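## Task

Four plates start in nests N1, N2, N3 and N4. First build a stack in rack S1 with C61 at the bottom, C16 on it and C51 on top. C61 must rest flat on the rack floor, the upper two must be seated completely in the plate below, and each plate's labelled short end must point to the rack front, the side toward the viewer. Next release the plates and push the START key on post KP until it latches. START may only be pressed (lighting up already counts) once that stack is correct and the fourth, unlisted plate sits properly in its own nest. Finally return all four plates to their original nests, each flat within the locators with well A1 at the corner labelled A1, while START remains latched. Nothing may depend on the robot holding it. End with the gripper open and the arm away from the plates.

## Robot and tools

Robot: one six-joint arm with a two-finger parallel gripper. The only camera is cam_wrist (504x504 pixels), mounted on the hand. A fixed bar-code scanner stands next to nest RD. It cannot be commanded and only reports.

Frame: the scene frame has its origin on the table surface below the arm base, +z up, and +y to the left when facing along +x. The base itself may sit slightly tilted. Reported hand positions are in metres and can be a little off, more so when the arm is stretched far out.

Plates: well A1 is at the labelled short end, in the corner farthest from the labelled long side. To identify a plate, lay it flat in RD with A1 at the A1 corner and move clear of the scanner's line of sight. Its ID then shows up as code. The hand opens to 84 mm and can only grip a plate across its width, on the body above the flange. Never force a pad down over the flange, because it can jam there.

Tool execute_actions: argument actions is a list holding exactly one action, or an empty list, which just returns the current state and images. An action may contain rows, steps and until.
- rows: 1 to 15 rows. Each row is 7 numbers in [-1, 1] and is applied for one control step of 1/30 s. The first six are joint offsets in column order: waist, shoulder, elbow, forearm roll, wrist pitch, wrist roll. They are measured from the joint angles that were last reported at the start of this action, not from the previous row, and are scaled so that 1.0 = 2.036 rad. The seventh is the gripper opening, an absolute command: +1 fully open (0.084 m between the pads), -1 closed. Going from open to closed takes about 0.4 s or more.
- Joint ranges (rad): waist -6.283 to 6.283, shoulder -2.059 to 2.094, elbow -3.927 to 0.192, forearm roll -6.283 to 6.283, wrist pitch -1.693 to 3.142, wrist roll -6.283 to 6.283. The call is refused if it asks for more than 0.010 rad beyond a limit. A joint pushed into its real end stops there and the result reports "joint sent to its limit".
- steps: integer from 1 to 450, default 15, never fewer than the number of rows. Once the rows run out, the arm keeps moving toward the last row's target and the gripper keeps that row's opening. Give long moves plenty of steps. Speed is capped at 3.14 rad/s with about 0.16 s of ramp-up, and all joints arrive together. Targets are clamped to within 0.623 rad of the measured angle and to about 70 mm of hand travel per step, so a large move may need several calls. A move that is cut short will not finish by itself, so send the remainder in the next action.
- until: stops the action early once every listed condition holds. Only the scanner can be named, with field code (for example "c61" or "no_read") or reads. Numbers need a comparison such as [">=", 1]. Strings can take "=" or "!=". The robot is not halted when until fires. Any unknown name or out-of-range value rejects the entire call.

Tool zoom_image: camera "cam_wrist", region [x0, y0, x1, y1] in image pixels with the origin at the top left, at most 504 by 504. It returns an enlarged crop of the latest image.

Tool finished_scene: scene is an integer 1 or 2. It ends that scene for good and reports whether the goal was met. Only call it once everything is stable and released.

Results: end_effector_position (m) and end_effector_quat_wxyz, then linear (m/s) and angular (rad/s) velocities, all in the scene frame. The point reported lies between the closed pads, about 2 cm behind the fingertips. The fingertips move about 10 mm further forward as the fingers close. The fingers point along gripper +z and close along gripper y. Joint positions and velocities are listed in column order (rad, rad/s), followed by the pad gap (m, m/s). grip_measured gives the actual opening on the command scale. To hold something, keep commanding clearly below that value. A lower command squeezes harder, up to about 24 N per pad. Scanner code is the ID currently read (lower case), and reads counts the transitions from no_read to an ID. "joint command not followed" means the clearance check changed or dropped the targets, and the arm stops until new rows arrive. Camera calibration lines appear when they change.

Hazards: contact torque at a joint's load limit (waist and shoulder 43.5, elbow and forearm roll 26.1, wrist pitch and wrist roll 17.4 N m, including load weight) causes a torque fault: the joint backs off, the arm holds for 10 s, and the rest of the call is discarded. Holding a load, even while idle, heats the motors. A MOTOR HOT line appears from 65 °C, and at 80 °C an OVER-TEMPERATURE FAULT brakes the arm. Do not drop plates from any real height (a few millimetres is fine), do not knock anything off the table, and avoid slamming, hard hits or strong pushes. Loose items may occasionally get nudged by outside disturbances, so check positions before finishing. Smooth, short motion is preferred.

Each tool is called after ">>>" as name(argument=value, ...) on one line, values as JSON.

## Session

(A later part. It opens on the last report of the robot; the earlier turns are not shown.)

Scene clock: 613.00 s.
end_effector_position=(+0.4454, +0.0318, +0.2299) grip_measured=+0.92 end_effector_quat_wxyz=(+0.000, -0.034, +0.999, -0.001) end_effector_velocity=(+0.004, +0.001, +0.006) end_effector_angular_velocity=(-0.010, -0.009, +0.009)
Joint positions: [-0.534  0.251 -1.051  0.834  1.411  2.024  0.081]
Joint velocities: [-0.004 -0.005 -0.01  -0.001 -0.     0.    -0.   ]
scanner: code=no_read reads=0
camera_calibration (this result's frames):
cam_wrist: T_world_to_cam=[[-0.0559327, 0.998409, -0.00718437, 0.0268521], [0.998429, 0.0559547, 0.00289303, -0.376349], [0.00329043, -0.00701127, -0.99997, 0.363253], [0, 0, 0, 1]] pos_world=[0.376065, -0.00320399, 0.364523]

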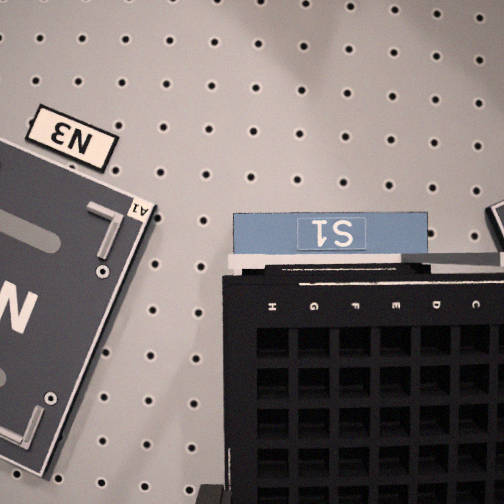

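>>> execute_actions(actions=[{"rows":[[-0.0275,-0.145,0.0093,-0.0108,0.0639,-0.025,0.3],[-0.0275,-0.145,0.0093,-0.0108,0.0639,-0.025,0.3],[-0.0275,-0.145,0.0093,-0.0108,0.0639,-0.025,0.3],[-0.0275,-0.145,0.0093,-0.0108,0.0639,-0.025,0.3],[-0.0275,-0.145,0.0093,-0.0108,0.0639,-0.025,0.3],[-0.0275,-0.145,0.0093,-0.0108,0.0639,-0.025,0.3],[-0.0275,-0.145,0.0093,-0.0108,0.0639,-0.025,0.3],[-0.0275,-0.145,0.0093,-0.0108,0.0639,-0.025,0.3],[-0.0275,-0.145,0.0093,-0.0108,0.0639,-0.025,0.3],[-0.0275,-0.145,0.0093,-0.0108,0.0639,-0.025,0.3],[0.0324,-0.2746,0.1194,0.0088,0.084,-0.0648,0.3]],"steps":28}])

>>> execute_actions(actions=[{"rows":[[0.248,0.0327,0.1228,0.1527,-0.253,-0.0275,0.3]],"steps":30}])

Scene clock: 616.87 s.
end_effector_position=(+0.3947, +0.2028, +0.2489) grip_measured=+0.92 end_effector_quat_wxyz=(-0.000, -0.234, +0.972, -0.001) end_effector_velocity=(-0.000, +0.003, +0.000) end_effector_angular_velocity=(-0.001, -0.000, +0.008)
Joint positions: [-0.469 -0.307 -0.808  0.852  1.582  1.892  0.081]
Joint velocities: [ 0.002 -0.007 -0.     0.001  0.002 -0.     0.   ]
scanner: code=no_read reads=0
camera_calibration (this result's frames):
cam_wrist: T_world_to_cam=[[-0.442936, 0.896527, -0.00688055, 0.0266735], [0.896539, 0.442959, 0.0021477, -0.373451], [0.00497328, -0.00521738, -0.999974, 0.382618], [0, 0, 0, 1]] pos_world=[0.344726, 0.143506, 0.383594]

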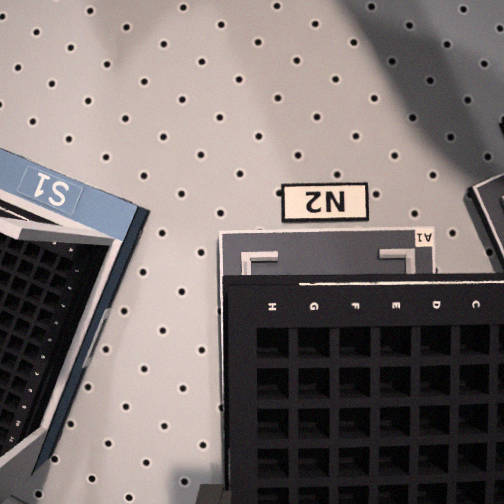

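Scene clock: 617.87 s.
end_effector_position=(+0.3907, +0.2069, +0.0693) grip_measured=+0.92 end_effector_quat_wxyz=(+0.001, -0.241, +0.971, -0.001) end_effector_velocity=(-0.001, +0.000, -0.001) end_effector_angular_velocity=(+0.001, +0.002, -0.000)
Joint positions: [ 0.036 -0.24  -0.558  1.163  1.067  1.836  0.081]
Joint velocities: [ 0.002  0.     0.001  0.001 -0.     0.    -0.   ]
scanner: code=no_read reads=0
camera_calibration (this result's frames):
cam_wrist: T_world_to_cam=[[-0.455776, 0.89006, -0.00778071, 0.0264702], [0.890064, 0.455815, 0.00420235, -0.371616], [0.00728691, -0.00501, -0.999961, 0.202149], [0, 0, 0, 1]] pos_world=[0.341354, 0.146841, 0.203908]

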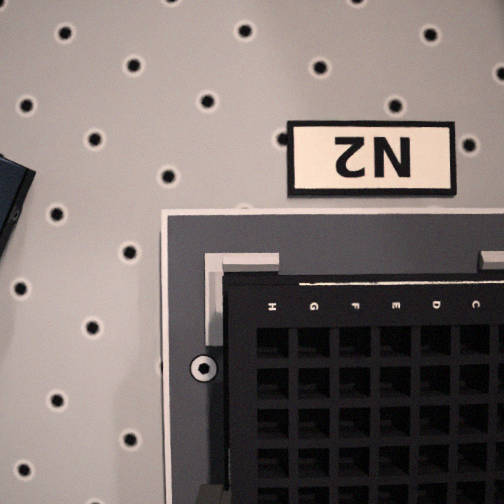

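>>> execute_actions(actions=[{"rows":[[0.006,0.004,-0.0002,0.0054,-0.0053,-0.0028,0.3],[0.012,0.008,-0.0004,0.0107,-0.0105,-0.0055,0.3],[0.018,0.012,-0.0006,0.016,-0.0158,-0.0083,0.3],[0.024,0.016,-0.0008,0.0214,-0.021,-0.011,0.3],[0.0297,0.0199,-0.001,0.0268,-0.0263,-0.0138,0.3]],"steps":18}])

Scene clock: 620.00 s.
end_effector_position=(+0.3914, +0.2069, +0.0486) grip_measured=+0.92 end_effector_quat_wxyz=(+0.001, -0.243, +0.970, -0.001) end_effector_velocity=(-0.000, -0.000, -0.000) end_effector_angular_velocity=(+0.000, +0.000, -0.001)
Joint positions: [ 0.096 -0.2   -0.56   1.217  1.013  1.808  0.081]
Joint velocities: [ 0.001  0.001  0.001  0.001 -0.001 -0.     0.   ]
scanner: code=no_read reads=0
camera_calibration (this result's frames):
cam_wrist: T_world_to_cam=[[-0.460331, 0.887713, -0.00781651, 0.028931], [0.887717, 0.46037, 0.00418202, -0.372149], [0.00731092, -0.00501374, -0.999961, 0.181384], [0, 0, 0, 1]] pos_world=[0.342355, 0.146553, 0.18316]

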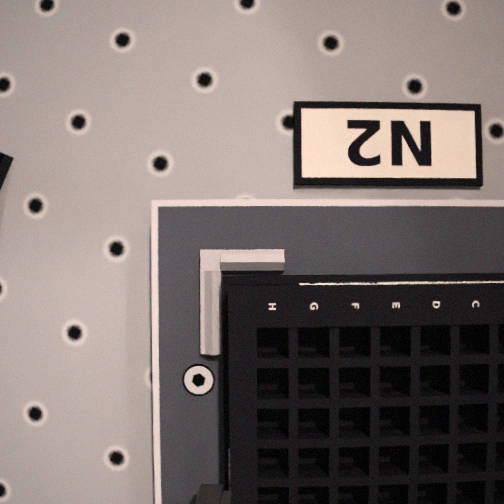

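Open, rise to N2 high.

>>> execute_actions(actions=[{"rows":[[0,0,0,0,0,0,1],[0,0,0,0,0,0,1],[0,0,0,0,0,0,1],[0,0,0,0,0,0,1],[0,0,0,0,0,0,1],[0,0,0,0,0,0,1],[0,0,0,0,0,0,1],[0,0,0,0,0,0,1],[-0.015,-0.01,0,-0.013,0.013,0.007,1],[-0.03,-0.02,0.001,-0.027,0.026,0.014,1],[-0.03,-0.02,0.001,-0.027,0.026,0.014,1],[-0.03,-0.02,0.001,-0.027,0.026,0.014,1],[-0.277,-0.053,-0.122,-0.179,0.2795,0.041,1]],"steps":36}])

>>> execute_actions(actions=[{"rows":[[-0.06,0.13,-0.11,-0.02,-0.02,0.04,1],[-0.06,0.13,-0.11,-0.02,-0.02,0.04,1],[-0.06,0.13,-0.11,-0.02,-0.02,0.04,1],[-0.06,0.13,-0.11,-0.02,-0.02,0.04,1],[-0.06,0.13,-0.11,-0.02,-0.02,0.04,1],[-0.06,0.13,-0.11,-0.02,-0.02,0.04,1],[-0.06,0.13,-0.11,-0.02,-0.02,0.04,1],[-0.06,0.13,-0.11,-0.02,-0.02,0.04,1],[-0.06,0.13,-0.11,-0.02,-0.02,0.04,1],[-0.06,0.13,-0.11,-0.02,-0.02,0.04,1],[-0.033,0.2736,-0.118,-0.0088,-0.084,0.065,1]],"steps":30}])

>>> execute_actions(actions=[{"rows":[[0.02,0.001,0.0187,0.0157,-0.0237,-0.0079,1],[0.02,0.001,0.0187,0.0157,-0.0237,-0.0079,1],[0.04,0.0044,0.0354,0.032,-0.0467,-0.0133,1],[0.04,0.0044,0.0354,0.032,-0.0467,-0.0133,1],[0.056,0.0083,0.0457,0.0455,-0.0637,-0.0192,1],[0.056,0.0083,0.0457,0.0455,-0.0637,-0.0192,1],[0.0715,0.0132,0.0545,0.0594,-0.0801,-0.0251,1],[0.0715,0.0132,0.0545,0.0594,-0.0801,-0.0251,1],[0.089,0.0203,0.0612,0.075,-0.0957,-0.0307,1],[0.089,0.0203,0.0612,0.075,-0.0957,-0.0307,1],[0.1053,0.0285,0.0668,0.09,-0.1105,-0.0364,1],[0.1053,0.0285,0.0668,0.09,-0.1105,-0.0364,1],[0.125,0.0378,0.0727,0.11,-0.1277,-0.0447,1],[0.125,0.0378,0.0727,0.11,-0.1277,-0.0447,1],[0.138,0.0452,0.0748,0.1237,-0.1383,-0.0505,1]],"steps":28}])

Scene clock: 627.27 s.
end_effector_position=(+0.3947, +0.2037, +0.2484) grip_measured=+1.00 end_effector_quat_wxyz=(-0.000, -0.235, +0.972, -0.000) end_effector_velocity=(+0.002, -0.000, +0.004) end_effector_angular_velocity=(-0.006, -0.007, +0.003)
Joint positions: [-0.467 -0.307 -0.808  0.853  1.582  1.891  0.084]
Joint velocities: [-0.006 -0.002 -0.006 -0.002  0.    -0.     0.   ]
scanner: code=no_read reads=0
camera_calibration (this result's frames):
cam_wrist: T_world_to_cam=[[-0.444944, 0.895541, -0.00554738, 0.0265939], [0.895548, 0.44496, 0.00198826, -0.373877], [0.00424893, -0.00408328, -0.999983, 0.382157], [0, 0, 0, 1]] pos_world=[0.345034, 0.144105, 0.383041]

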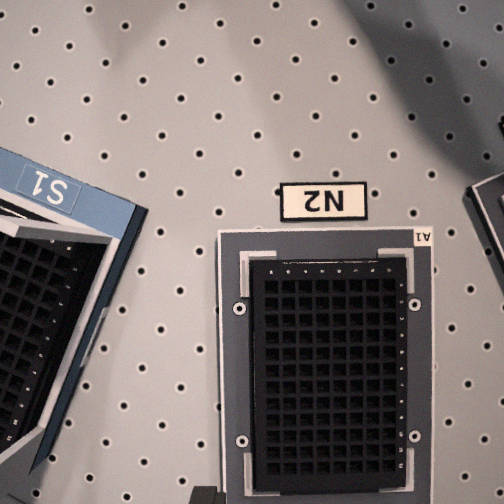

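Scene clock: 628.27 s.
end_effector_position=(+0.4452, +0.0325, +0.2299) grip_measured=+1.00 end_effector_quat_wxyz=(+0.001, -0.035, +0.999, -0.001) end_effector_velocity=(-0.005, -0.004, -0.006) end_effector_angular_velocity=(+0.011, +0.010, -0.015)
Joint positions: [-0.534  0.248 -1.049  0.835  1.411  2.024  0.084]
Joint velocities: [ 0.001  0.012  0.008 -0.    -0.     0.     0.   ]
scanner: code=no_read reads=0
camera_calibration (this result's frames):
cam_wrist: T_world_to_cam=[[-0.0563682, 0.998386, -0.00689565, 0.0261892], [0.998401, 0.0563961, 0.00393446, -0.376484], [0.004317, -0.00666284, -0.999968, 0.36285], [0, 0, 0, 1]] pos_world=[0.375792, -0.00249706, 0.364501]

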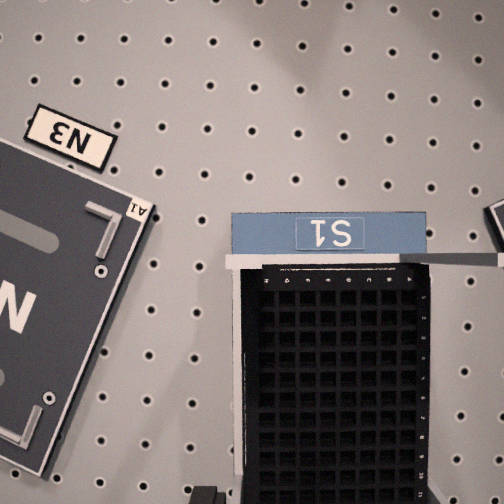

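Scene clock: 629.20 s.
end_effector_position=(+0.4454, +0.0325, +0.0885) grip_measured=+1.00 end_effector_quat_wxyz=(+0.001, -0.035, +0.999, +0.000) end_effector_velocity=(-0.003, -0.000, -0.003) end_effector_angular_velocity=(+0.002, +0.006, -0.004)
Joint positions: [-0.254  0.34  -0.897  1.087  1.13   1.921  0.084]
Joint velocities: [ 0.004  0.003  0.004  0.001 -0.001 -0.    -0.   ]
scanner: code=no_read reads=0
camera_calibration (this result's frames):
cam_wrist: T_world_to_cam=[[-0.0575046, 0.998331, -0.00533528, 0.0256084], [0.998335, 0.0575277, 0.00428958, -0.376201], [0.00458935, -0.00507973, -0.999977, 0.221293], [0, 0, 0, 1]] pos_world=[0.376031, -0.0027996, 0.223038]

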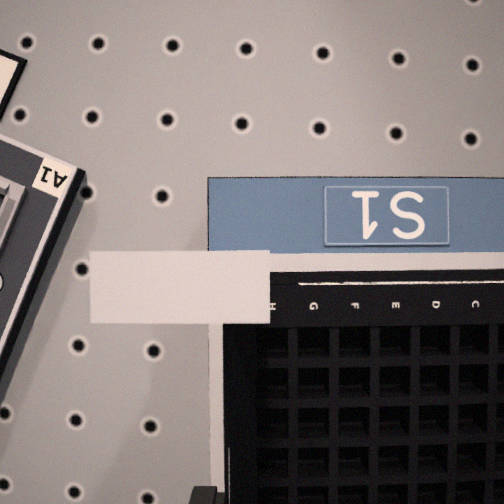

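>>> execute_actions(actions=[{"rows":[[0.0005,0.0006,0.0008,0.0005,-0.0004,0,1],[0.0005,0.0006,0.0008,0.0005,-0.0004,0,1],[0.0005,0.0006,0.0008,0.0005,-0.0004,0,1],[0.0005,0.0006,0.0008,0.0005,-0.0004,0,1],[0.0005,0.0006,0.0008,0.0005,-0.0004,0,1],[0.0005,0.0006,0.0008,0.0005,-0.0004,0,1],[0.0005,0.0006,0.0008,0.0005,-0.0004,0,1],[0.0005,0.0006,0.0008,0.0005,-0.0004,0,1],[0.0005,0.0006,0.0008,0.0005,-0.0004,0,0.3]],"steps":20}])

>>> execute_actions(actions=[{"rows":[[-0.0065,-0.0037,-0.001,-0.0068,0.0053,0.0029,0.3],[-0.013,-0.0074,-0.0021,-0.0137,0.0106,0.0058,0.3],[-0.023,-0.0121,-0.0051,-0.0237,0.0192,0.0098,0.3],[-0.0327,-0.0167,-0.008,-0.0337,0.0278,0.0141,0.3],[-0.041,-0.0209,-0.0108,-0.0412,0.0352,0.0168,0.3],[-0.049,-0.0249,-0.0136,-0.0487,0.0426,0.0198,0.3],[-0.058,-0.0284,-0.0169,-0.0567,0.0506,0.0228,0.3],[-0.0665,-0.032,-0.0203,-0.0643,0.0582,0.0254,0.3],[-0.074,-0.0344,-0.0246,-0.0712,0.0666,0.0283,0.3],[-0.082,-0.0369,-0.0291,-0.0782,0.0746,0.0313,0.3],[-0.09,-0.0389,-0.0341,-0.0847,0.0831,0.0343,0.3],[-0.098,-0.0408,-0.0394,-0.0917,0.0916,0.0372,0.3],[-0.108,-0.0424,-0.0476,-0.0997,0.1031,0.0398,0.3],[-0.118,-0.0442,-0.0561,-0.108,0.1146,0.0426,0.3],[-0.148,-0.0455,-0.0848,-0.1317,0.15,0.0545,0.3]],"steps":28}])

Scene clock: 635.40 s.
end_effector_position=(+0.4447, +0.0322, +0.0878) grip_measured=+0.92 end_effector_quat_wxyz=(+0.000, -0.034, +0.999, +0.000) end_effector_velocity=(-0.001, -0.000, -0.000) end_effector_angular_velocity=(+0.001, +0.001, -0.001)
Joint positions: [-0.253  0.341 -0.895  1.088  1.129  1.921  0.081]
Joint velocities: [ 0.001  0.     0.001 -0.     0.    -0.     0.   ]
scanner: code=no_read reads=0
camera_calibration (this result's frames):
cam_wrist: T_world_to_cam=[[-0.0554826, 0.998448, -0.0048284, 0.0249159], [0.998453, 0.0554996, 0.00346573, -0.375315], [0.00372832, -0.00462864, -0.999982, 0.220911], [0, 0, 0, 1]] pos_world=[0.375293, -0.00302482, 0.222328]

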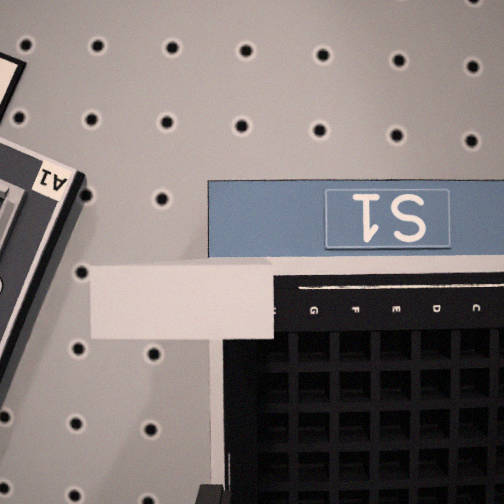

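Scene clock: 636.33 s.
end_effector_position=(+0.4442, +0.0320, +0.2401) grip_measured=+0.92 end_effector_quat_wxyz=(-0.000, -0.032, +0.999, -0.001) end_effector_velocity=(+0.005, +0.000, +0.007) end_effector_angular_velocity=(-0.012, -0.011, +0.009)
Joint positions: [-0.553  0.248 -1.067  0.82   1.435  2.032  0.081]
Joint velocities: [-0.005 -0.006 -0.012 -0.001 -0.002  0.001 -0.   ]
scanner: code=no_read reads=0
camera_calibration (this result's frames):
cam_wrist: T_world_to_cam=[[-0.0520598, 0.998621, -0.00678177, 0.0248286], [0.99864, 0.0520765, 0.00230478, -0.37511], [0.00265477, -0.00665256, -0.999974, 0.373763], [0, 0, 0, 1]] pos_world=[0.3749, -0.00277345, 0.374786]

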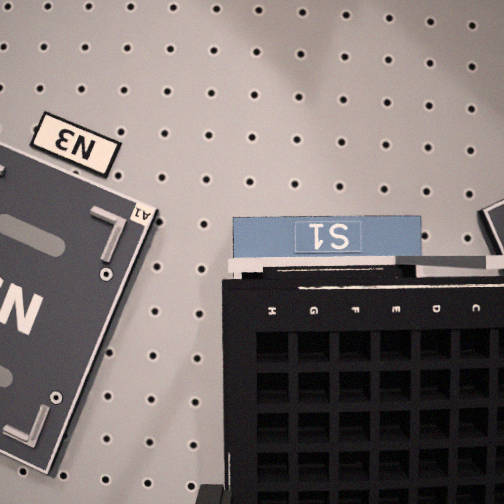

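>>> execute_actions(actions=[{"rows":[[-0.0874,0.23,-0.1336,-0.0496,-0.0314,0.0918,0.3]],"steps":28}])

>>> execute_actions(actions=[{"rows":[[0.1498,0.0688,0.084,0.165,-0.1459,-0.082,0.3]],"steps":32}])

Scene clock: 638.50 s.
end_effector_position=(+0.4075, -0.1483, +0.2430) grip_measured=+0.92 end_effector_quat_wxyz=(-0.000, +0.171, +0.985, -0.004) end_effector_velocity=(+0.000, -0.002, +0.001) end_effector_angular_velocity=(-0.002, -0.002, -0.002)
Joint positions: [-0.731  0.716 -1.339  0.719  1.371  2.219  0.081]
Joint velocities: [-0.002  0.003 -0.003 -0.    -0.002  0.001  0.   ]
scanner: code=no_read reads=0
camera_calibration (this result's frames):
cam_wrist: T_world_to_cam=[[0.349547, 0.936825, -0.0132591, 0.0316977], [0.936918, -0.349533, 0.00345757, -0.363691], [-0.00139534, -0.0136313, -0.999906, 0.376121], [0, 0, 0, 1]] pos_world=[0.330193, -0.15169, 0.377764]

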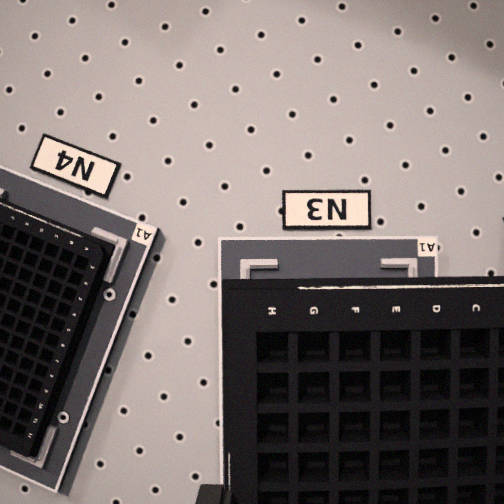

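Scene clock: 639.57 s.
end_effector_position=(+0.4094, -0.1467, +0.0598) grip_measured=+0.92 end_effector_quat_wxyz=(+0.001, +0.169, +0.986, -0.001) end_effector_velocity=(-0.001, +0.000, -0.001) end_effector_angular_velocity=(+0.001, +0.002, -0.001)
Joint positions: [-0.426  0.856 -1.168  1.055  1.074  2.052  0.081]
Joint velocities: [0.001 0.001 0.001 0.    0.    0.    0.   ]
scanner: code=no_read reads=0
camera_calibration (this result's frames):
cam_wrist: T_world_to_cam=[[0.345061, 0.938552, -0.00732239, 0.0288875], [0.938579, -0.345036, 0.00445907, -0.364378], [0.00165858, -0.00841129, -0.999963, 0.192526], [0, 0, 0, 1]] pos_world=[0.33171, -0.151217, 0.194355]

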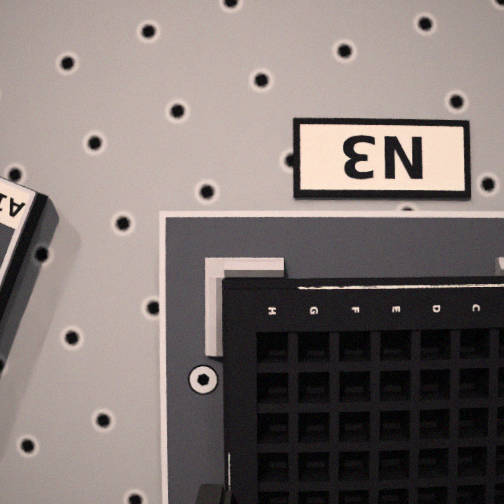

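>>> execute_actions(actions=[{"rows":[[0.0026,0.0019,-0.0001,0.0031,-0.0016,-0.0014,0.3],[0.0026,0.0019,-0.0001,0.0031,-0.0016,-0.0014,0.3],[0.0051,0.0037,-0.0002,0.0063,-0.0031,-0.0028,0.3],[0.0051,0.0037,-0.0002,0.0063,-0.0031,-0.0028,0.3],[0.0077,0.0056,-0.0003,0.0094,-0.0047,-0.0041,0.3],[0.0077,0.0056,-0.0003,0.0094,-0.0047,-0.0041,0.3],[0.0102,0.0075,-0.0004,0.0126,-0.0063,-0.0055,0.3]],"steps":20}])

Scene clock: 642.33 s.
end_effector_position=(+0.4095, -0.1471, +0.0489) grip_measured=+0.92 end_effector_quat_wxyz=(+0.001, +0.169, +0.986, -0.001) end_effector_velocity=(-0.000, +0.000, -0.000) end_effector_angular_velocity=(+0.001, +0.001, -0.000)
Joint positions: [-0.406  0.871 -1.169  1.08   1.061  2.041  0.081]
Joint velocities: [ 0.     0.     0.    -0.     0.001 -0.     0.   ]
scanner: code=no_read reads=0
camera_calibration (this result's frames):
cam_wrist: T_world_to_cam=[[0.345264, 0.938473, -0.00778162, 0.0290422], [0.938502, -0.34523, 0.00546244, -0.364606], [0.00243991, -0.00918905, -0.999955, 0.181158], [0, 0, 0, 1]] pos_world=[0.331714, -0.151463, 0.183368]

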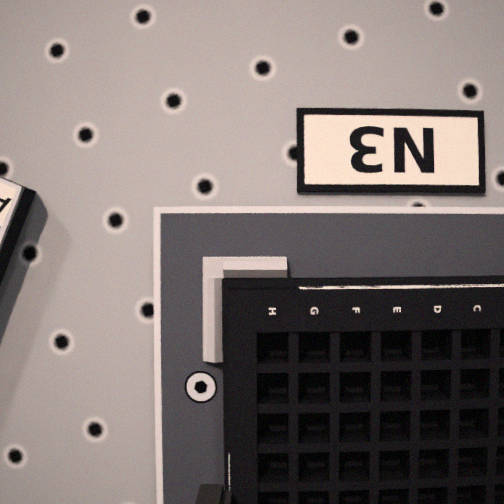

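>>> execute_actions(actions=[{"rows":[[0,0,0,0,0,0,1]],"steps":12}])

Scene clock: 643.53 s.
end_effector_position=(+0.4095, -0.1469, +0.0488) grip_measured=+1.00 end_effector_quat_wxyz=(+0.001, +0.169, +0.986, -0.001) end_effector_velocity=(+0.001, -0.001, +0.001) end_effector_angular_velocity=(-0.002, -0.002, -0.000)
Joint positions: [-0.405  0.871 -1.169  1.08   1.061  2.041  0.084]
Joint velocities: [-0.002  0.    -0.002 -0.001 -0.001  0.    -0.   ]
scanner: code=no_read reads=0
camera_calibration (this result's frames):
cam_wrist: T_world_to_cam=[[0.345092, 0.938539, -0.00750772, 0.0289627], [0.938566, -0.345062, 0.00510324, -0.364519], [0.00219896, -0.00880758, -0.999959, 0.181193], [0, 0, 0, 1]] pos_world=[0.331732, -0.151368, 0.183263]

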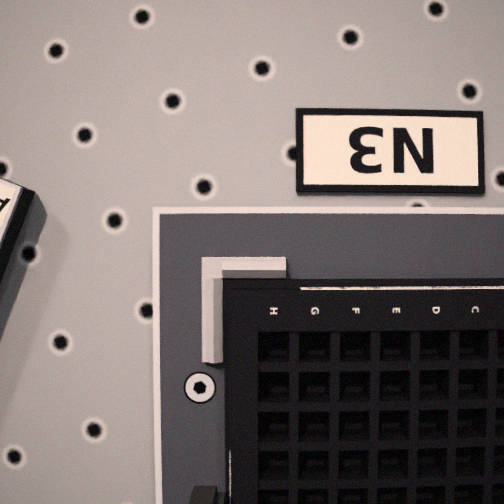

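>>> execute_actions(actions=[{"rows":[[-0.0102,-0.0075,0.0004,-0.0126,0.0063,0.0055,1],[-0.0102,-0.0075,0.0004,-0.0126,0.0063,0.0055,1],[-0.0102,-0.0075,0.0004,-0.0126,0.0063,0.0055,1],[-0.16,-0.076,-0.0835,-0.1773,0.1523,0.0874,1]],"steps":26}])

>>> execute_actions(actions=[{"rows":[[0.0874,-0.23,0.1336,0.0496,0.0314,-0.0918,1]],"steps":28}])

>>> execute_actions(actions=[{"rows":[[0.03,0.0013,0.0287,0.0237,-0.0354,-0.0119,1],[0.03,0.0013,0.0287,0.0237,-0.0354,-0.0119,1],[0.05,0.0047,0.0454,0.04,-0.0584,-0.0173,1],[0.05,0.0047,0.0454,0.04,-0.0584,-0.0173,1],[0.066,0.0086,0.0557,0.0535,-0.0754,-0.0232,1],[0.0815,0.0135,0.0645,0.0674,-0.0918,-0.0291,1],[0.0815,0.0135,0.0645,0.0674,-0.0918,-0.0291,1],[0.099,0.0206,0.0712,0.083,-0.1074,-0.0347,1],[0.1153,0.0288,0.0768,0.098,-0.1222,-0.0404,1],[0.1153,0.0288,0.0768,0.098,-0.1222,-0.0404,1],[0.135,0.0381,0.0827,0.118,-0.1394,-0.0487,1],[0.135,0.0381,0.0827,0.118,-0.1394,-0.0487,1],[0.148,0.0455,0.0848,0.1317,-0.15,-0.0545,1],[0.148,0.0455,0.0848,0.1317,-0.15,-0.0545,1],[0.1611,0.0531,0.0865,0.1456,-0.1603,-0.0605,1]],"steps":30}])

Scene clock: 648.67 s.
end_effector_position=(+0.4073, -0.1481, +0.2420) grip_measured=+1.00 end_effector_quat_wxyz=(-0.001, +0.171, +0.985, -0.003) end_effector_velocity=(+0.003, -0.001, +0.008) end_effector_angular_velocity=(-0.012, -0.009, +0.005)
Joint positions: [-0.73   0.717 -1.338  0.72   1.371  2.218  0.084]
Joint velocities: [-0.008 -0.007 -0.008 -0.002  0.     0.001 -0.   ]
scanner: code=no_read reads=0
camera_calibration (this result's frames):
cam_wrist: T_world_to_cam=[[0.349974, 0.936685, -0.011824, 0.0310634], [0.936757, -0.349972, 0.00227829, -0.363218], [-0.00200404, -0.0118736, -0.999927, 0.375664], [0, 0, 0, 1]] pos_world=[0.330129, -0.151753, 0.376832]

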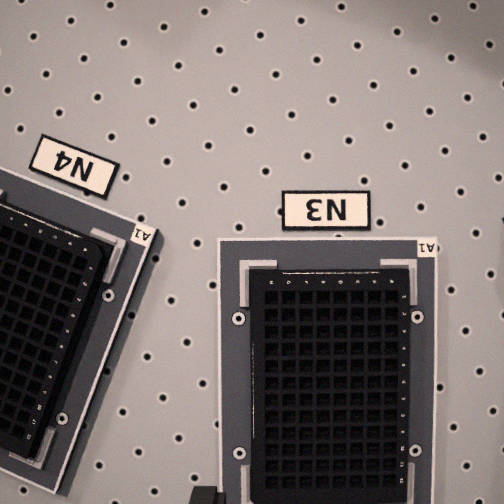

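Scene clock: 649.60 s.
end_effector_position=(+0.4440, +0.0320, +0.2392) grip_measured=+1.00 end_effector_quat_wxyz=(-0.001, -0.032, +0.999, +0.000) end_effector_velocity=(+0.001, +0.002, +0.000) end_effector_angular_velocity=(-0.001, -0.000, +0.004)
Joint positions: [-0.552  0.25  -1.066  0.821  1.435  2.032  0.084]
Joint velocities: [ 0.002 -0.004 -0.     0.     0.    -0.     0.   ]
scanner: code=no_read reads=0
camera_calibration (this result's frames):
cam_wrist: T_world_to_cam=[[-0.0514601, 0.998663, -0.00499423, 0.0240639], [0.998674, 0.0514681, 0.00148584, -0.374709], [0.0017409, -0.00491114, -0.999986, 0.373242], [0, 0, 0, 1]] pos_world=[0.374801, -0.0029131, 0.373914]

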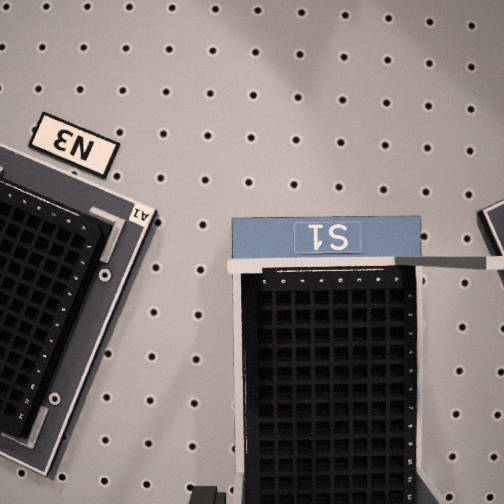

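Scene clock: 650.60 s.
end_effector_position=(+0.4436, +0.0323, +0.0741) grip_measured=+1.00 end_effector_quat_wxyz=(-0.000, -0.034, +0.999, +0.001) end_effector_velocity=(-0.001, +0.000, -0.002) end_effector_angular_velocity=(+0.001, +0.004, -0.001)
Joint positions: [-0.225  0.357 -0.89   1.117  1.108  1.908  0.084]
Joint velocities: [ 0.003  0.002  0.001  0.001 -0.     0.     0.   ]
scanner: code=no_read reads=0
camera_calibration (this result's frames):
cam_wrist: T_world_to_cam=[[-0.0541672, 0.998527, -0.00316083, 0.0239807], [0.99853, 0.0541731, 0.001824, -0.374093], [0.00199254, -0.00305739, -0.999993, 0.207902], [0, 0, 0, 1]] pos_world=[0.374428, -0.00304389, 0.208658]

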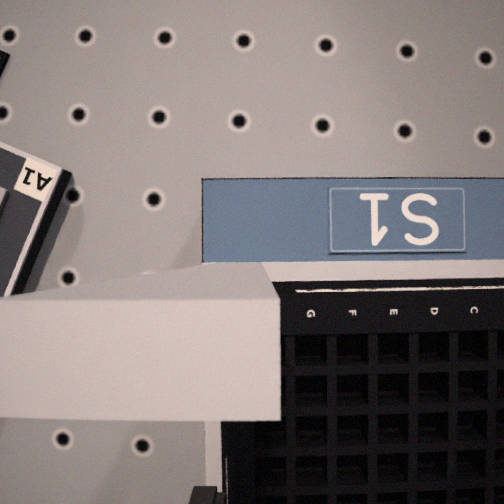

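>>> execute_actions(actions=[{"rows":[[0,0,-0.0006,0,0,0,1],[0,0,-0.0006,0,0,0,1],[0,0,-0.0006,0,0,0,1],[0,0,-0.0006,0,0,0,1],[0,0,-0.0006,0,0,0,1],[0,0,-0.0006,0,0,0,1],[0,0,-0.0006,0,0,0,1],[0,0,-0.0006,0,0,0,1],[0,0,-0.0006,0,0,0,0.3]],"steps":20}])

>>> execute_actions(actions=[{"rows":[[-0.0065,-0.0038,-0.0008,-0.007,0.0051,0.003,0.3],[-0.0131,-0.0076,-0.0017,-0.0139,0.0103,0.006,0.3],[-0.0196,-0.0113,-0.0027,-0.0207,0.0156,0.0089,0.3],[-0.0261,-0.015,-0.0038,-0.0276,0.0209,0.0118,0.3],[-0.0361,-0.0197,-0.0068,-0.0376,0.0295,0.0158,0.3],[-0.0458,-0.0243,-0.0097,-0.0476,0.0381,0.0201,0.3],[-0.0541,-0.0285,-0.0125,-0.0551,0.0455,0.0228,0.3],[-0.0621,-0.0325,-0.0153,-0.0626,0.0529,0.0258,0.3],[-0.0711,-0.036,-0.0186,-0.0706,0.0609,0.0288,0.3],[-0.0796,-0.0396,-0.022,-0.0782,0.0685,0.0314,0.3],[-0.0871,-0.042,-0.0263,-0.0851,0.0769,0.0343,0.3],[-0.0951,-0.0445,-0.0308,-0.0921,0.0849,0.0373,0.3],[-0.1111,-0.0484,-0.0411,-0.1056,0.1019,0.0432,0.3],[-0.1311,-0.0518,-0.0578,-0.1219,0.1249,0.0486,0.3],[-0.1611,-0.0531,-0.0865,-0.1456,0.1603,0.0605,0.3]],"steps":28}])

Scene clock: 655.60 s.
end_effector_position=(+0.4444, +0.0324, +0.0746) grip_measured=+0.92 end_effector_quat_wxyz=(+0.000, -0.034, +0.999, +0.001) end_effector_velocity=(-0.001, -0.000, -0.000) end_effector_angular_velocity=(-0.001, +0.001, -0.001)
Joint positions: [-0.225  0.357 -0.892  1.117  1.108  1.908  0.081]
Joint velocities: [ 0.     0.     0.001 -0.001 -0.001 -0.     0.   ]
scanner: code=no_read reads=0
camera_calibration (this result's frames):
cam_wrist: T_world_to_cam=[[-0.0553801, 0.998458, -0.00388546, 0.0245664], [0.99846, 0.0553923, 0.00310025, -0.375037], [0.00331069, -0.00370778, -0.999988, 0.207831], [0, 0, 0, 1]] pos_world=[0.375132, -0.00298378, 0.209087]

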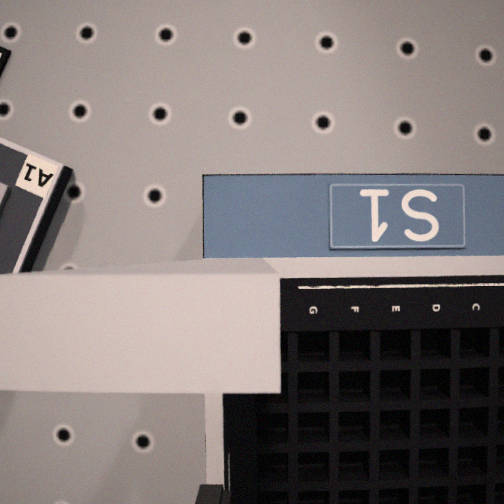

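Scene clock: 656.53 s.
end_effector_position=(+0.4443, +0.0322, +0.2392) grip_measured=+0.92 end_effector_quat_wxyz=(-0.001, -0.032, +0.999, +0.000) end_effector_velocity=(+0.006, +0.001, +0.009) end_effector_angular_velocity=(-0.017, -0.015, +0.013)
Joint positions: [-0.552  0.25  -1.066  0.821  1.435  2.032  0.081]
Joint velocities: [-0.006 -0.008 -0.016 -0.001 -0.003  0.    -0.   ]
scanner: code=no_read reads=0
camera_calibration (this result's frames):
cam_wrist: T_world_to_cam=[[-0.0520284, 0.998633, -0.00497317, 0.0241815], [0.998644, 0.0520362, 0.00144461, -0.374928], [0.00170142, -0.00489126, -0.999987, 0.373185], [0, 0, 0, 1]] pos_world=[0.375043, -0.00281332, 0.373842]

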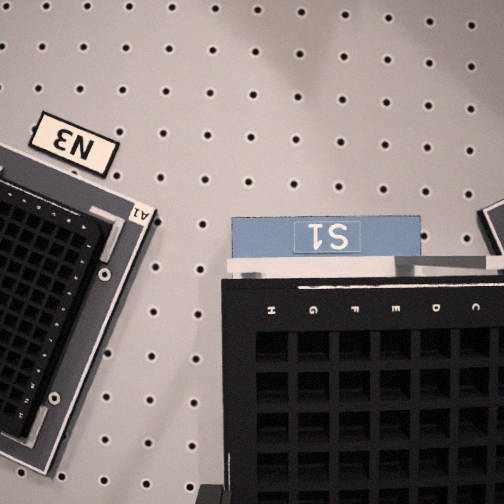

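>>> execute_actions(actions=[{"rows":[[-0.058,-0.171,0.0457,-0.01,0.0933,-0.008,0.3],[-0.058,-0.171,0.0457,-0.01,0.0933,-0.008,0.3],[-0.058,-0.171,0.0457,-0.01,0.0933,-0.008,0.3],[-0.058,-0.171,0.0457,-0.01,0.0933,-0.008,0.3],[-0.058,-0.171,0.0457,-0.01,0.0933,-0.008,0.3],[-0.058,-0.171,0.0457,-0.01,0.0933,-0.008,0.3],[-0.058,-0.171,0.0457,-0.01,0.0933,-0.008,0.3],[-0.058,-0.171,0.0457,-0.01,0.0933,-0.008,0.3],[-0.058,-0.171,0.0457,-0.01,0.0933,-0.008,0.3],[-0.058,-0.171,0.0457,-0.01,0.0933,-0.008,0.3],[0.0206,-0.5742,0.2245,0.0339,0.219,-0.1238,0.3]],"steps":38}])

>>> execute_actions(actions=[{"rows":[[0.4622,-0.0408,0.1935,0.0751,-0.4573,0.1238,0.3]],"steps":36}])

Scene clock: 660.57 s.
end_effector_position=(+0.2815, +0.3354, +0.2491) grip_measured=+0.92 end_effector_quat_wxyz=(+0.000, -0.424, +0.906, -0.000) end_effector_velocity=(-0.001, +0.003, +0.000) end_effector_angular_velocity=(-0.004, -0.002, +0.011)
Joint positions: [-0.51  -0.917 -0.609  0.89   1.88   1.78   0.081]
Joint velocities: [ 0.002 -0.011 -0.002  0.001  0.004 -0.    -0.   ]
scanner: code=no_read reads=0
camera_calibration (this result's frames):
cam_wrist: T_world_to_cam=[[-0.759807, 0.650115, -0.0066234, 0.0295059], [0.650113, 0.759833, 0.00275546, -0.367819], [0.00682404, -0.00221234, -0.999974, 0.382502], [0, 0, 0, 1]] pos_world=[0.258932, 0.261145, 0.383701]

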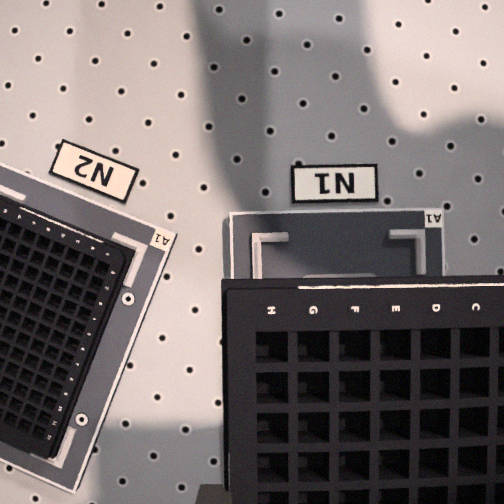

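Scene clock: 661.77 s.
end_effector_position=(+0.2649, +0.3341, +0.0699) grip_measured=+0.92 end_effector_quat_wxyz=(+0.000, -0.438, +0.899, -0.001) end_effector_velocity=(-0.000, +0.000, -0.000) end_effector_angular_velocity=(+0.000, +0.001, +0.001)
Joint positions: [ 0.431 -1.    -0.215  1.043  0.949  2.032  0.081]
Joint velocities: [ 0.001 -0.     0.     0.    -0.     0.     0.   ]
scanner: code=no_read reads=0
camera_calibration (this result's frames):
cam_wrist: T_world_to_cam=[[-0.779187, 0.626741, -0.00793215, 0.029567], [0.626746, 0.779221, 0.00215829, -0.35577], [0.00753359, -0.00328973, -0.999966, 0.203603], [0, 0, 0, 1]] pos_world=[0.244481, 0.259362, 0.204598]

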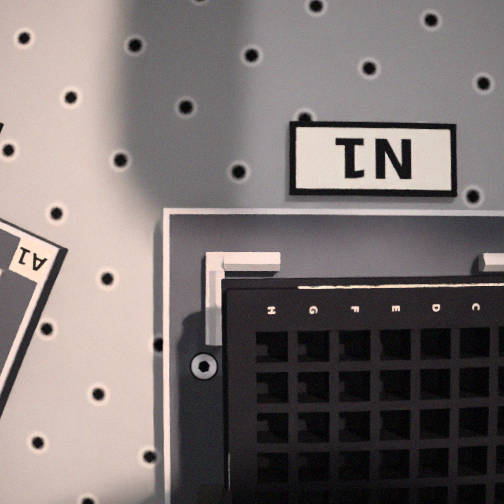

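>>> execute_actions(actions=[{"rows":[[0.0113,0.0077,0.0005,0.0059,-0.0132,-0.001,0.3],[0.0226,0.0153,0.001,0.0118,-0.0263,-0.002,0.3],[0.0339,0.023,0.0015,0.0177,-0.0395,-0.0035,0.3]],"steps":16}])

Scene clock: 664.10 s.
end_effector_position=(+0.2656, +0.3337, +0.0559) grip_measured=+0.92 end_effector_quat_wxyz=(+0.001, -0.434, +0.901, -0.001) end_effector_velocity=(-0.000, -0.000, -0.000) end_effector_angular_velocity=(-0.000, +0.000, -0.001)
Joint positions: [ 0.499 -0.954 -0.212  1.079  0.869  2.024  0.081]
Joint velocities: [ 0.001  0.001  0.     0.    -0.001  0.     0.   ]
scanner: code=no_read reads=0
camera_calibration (this result's frames):
cam_wrist: T_world_to_cam=[[-0.773638, 0.633578, -0.00792109, 0.0264713], [0.633576, 0.773674, 0.00310057, -0.355863], [0.0080928, -0.00261989, -0.999964, 0.189248], [0, 0, 0, 1]] pos_world=[0.244414, 0.259047, 0.190554]

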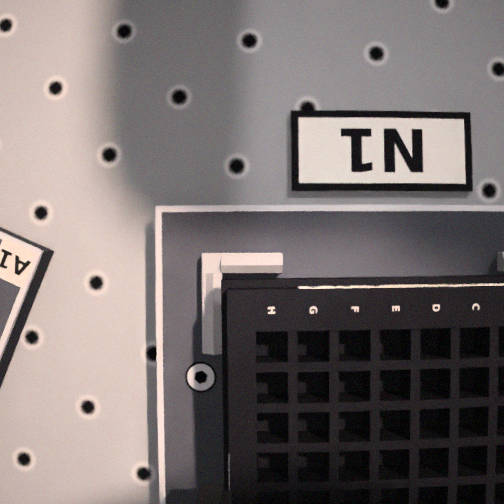

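>>> execute_actions(actions=[{"rows":[[0,0,0,0,0,0.006,0.3],[0,0,0,0,0,0.006,0.3],[0,0,0,0,0,0.006,0.3],[0.0057,0.0038,0.0002,0.003,-0.0066,0.0046,0.3],[0.0057,0.0038,0.0002,0.003,-0.0066,0.0046,0.3],[0.0113,0.0077,0.0005,0.0059,-0.0132,0.0032,0.3],[0.0113,0.0077,0.0005,0.0059,-0.0132,0.0032,0.3],[0.017,0.0115,0.0007,0.0088,-0.0197,0.0018,0.3]],"steps":20}])

>>> execute_actions(actions=[{"rows":[[0,0,0,0,0,0,1]],"steps":12}])

>>> execute_actions(actions=[{"rows":[[-0.025,-0.017,-0.001,-0.013,0.03,0.006,1],[-0.05,-0.034,-0.002,-0.026,0.059,0.012,1],[-0.05,-0.034,-0.002,-0.026,0.059,0.012,1],[-0.05,-0.034,-0.002,-0.026,0.059,0.012,1],[-0.51,0.006,-0.195,-0.1,0.516,-0.12,1]],"steps":36}])

Scene clock: 670.13 s.
end_effector_position=(+0.2654, +0.3329, +0.0489) grip_measured=+0.92 end_effector_quat_wxyz=(+0.001, -0.429, +0.904, -0.002) end_effector_velocity=(-0.000, -0.000, -0.000) end_effector_angular_velocity=(+0.000, -0.000, -0.001)
Joint positions: [ 0.534 -0.93  -0.211  1.096  0.828  2.028  0.081]
Joint velocities: [ 0.     0.     0.     0.001 -0.001  0.     0.   ]
scanner: code=no_read reads=0
camera_calibration (this result's frames):
cam_wrist: T_world_to_cam=[[-0.766171, 0.642563, -0.00977009, 0.0219559], [0.642579, 0.766217, 0.00180524, -0.354975], [0.008646, -0.00489493, -0.999951, 0.182808], [0, 0, 0, 1]] pos_world=[0.243341, 0.258775, 0.183655]

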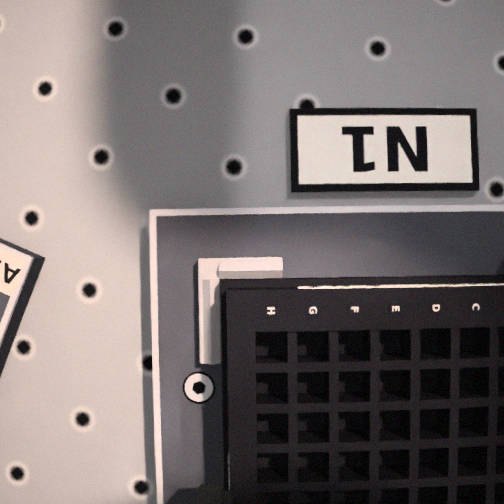

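Scene clock: 670.53 s.
end_effector_position=(+0.2654, +0.3329, +0.0488) grip_measured=+1.00 end_effector_quat_wxyz=(+0.000, -0.429, +0.904, -0.002) end_effector_velocity=(+0.000, -0.000, +0.000) end_effector_angular_velocity=(-0.000, +0.000, +0.000)
Joint positions: [ 0.534 -0.93  -0.211  1.097  0.829  2.028  0.084]
Joint velocities: [-0.     0.    -0.    -0.     0.001 -0.001 -0.   ]
scanner: code=no_read reads=0
camera_calibration (this result's frames):
cam_wrist: T_world_to_cam=[[-0.766171, 0.642566, -0.00953207, 0.0218658], [0.642582, 0.766215, 0.00176875, -0.354975], [0.00844016, -0.00476997, -0.999953, 0.182805], [0, 0, 0, 1]] pos_world=[0.24331, 0.258809, 0.183633]

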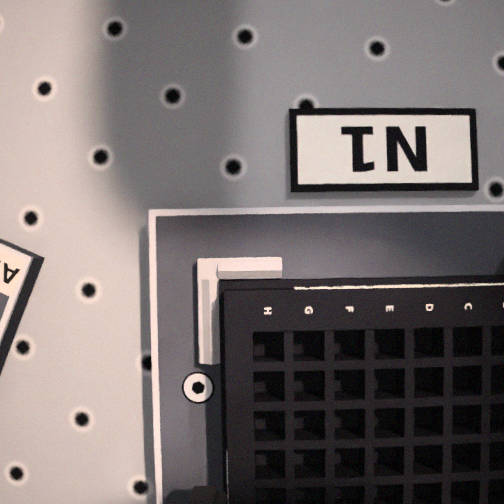

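Scene clock: 671.73 s.
end_effector_position=(+0.2813, +0.3367, +0.2478) grip_measured=+1.00 end_effector_quat_wxyz=(-0.000, -0.424, +0.906, +0.002) end_effector_velocity=(+0.000, -0.000, +0.001) end_effector_angular_velocity=(-0.000, -0.002, -0.001)
Joint positions: [-0.504 -0.918 -0.608  0.893  1.879  1.784  0.084]
Joint velocities: [-0.003  0.001 -0.001 -0.     0.001 -0.001 -0.   ]
scanner: code=no_read reads=0
camera_calibration (this result's frames):
cam_wrist: T_world_to_cam=[[-0.759725, 0.65024, -0.00231173, 0.0273046], [0.650232, 0.759728, 0.00348352, -0.368801], [0.00402142, 0.00114336, -0.999991, 0.380892], [0, 0, 0, 1]] pos_world=[0.259018, 0.261998, 0.382237]

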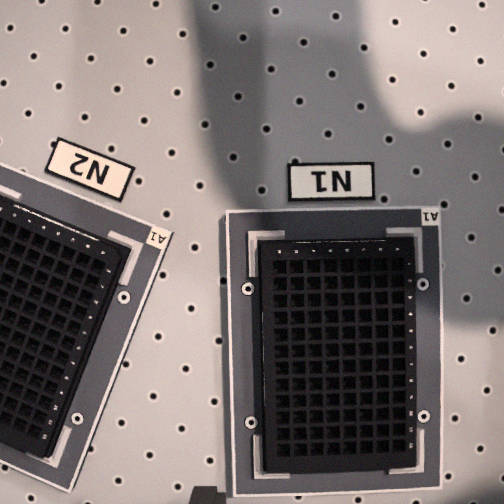

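>>> finished_scene(scene=1)

The scene is finished: the task was done.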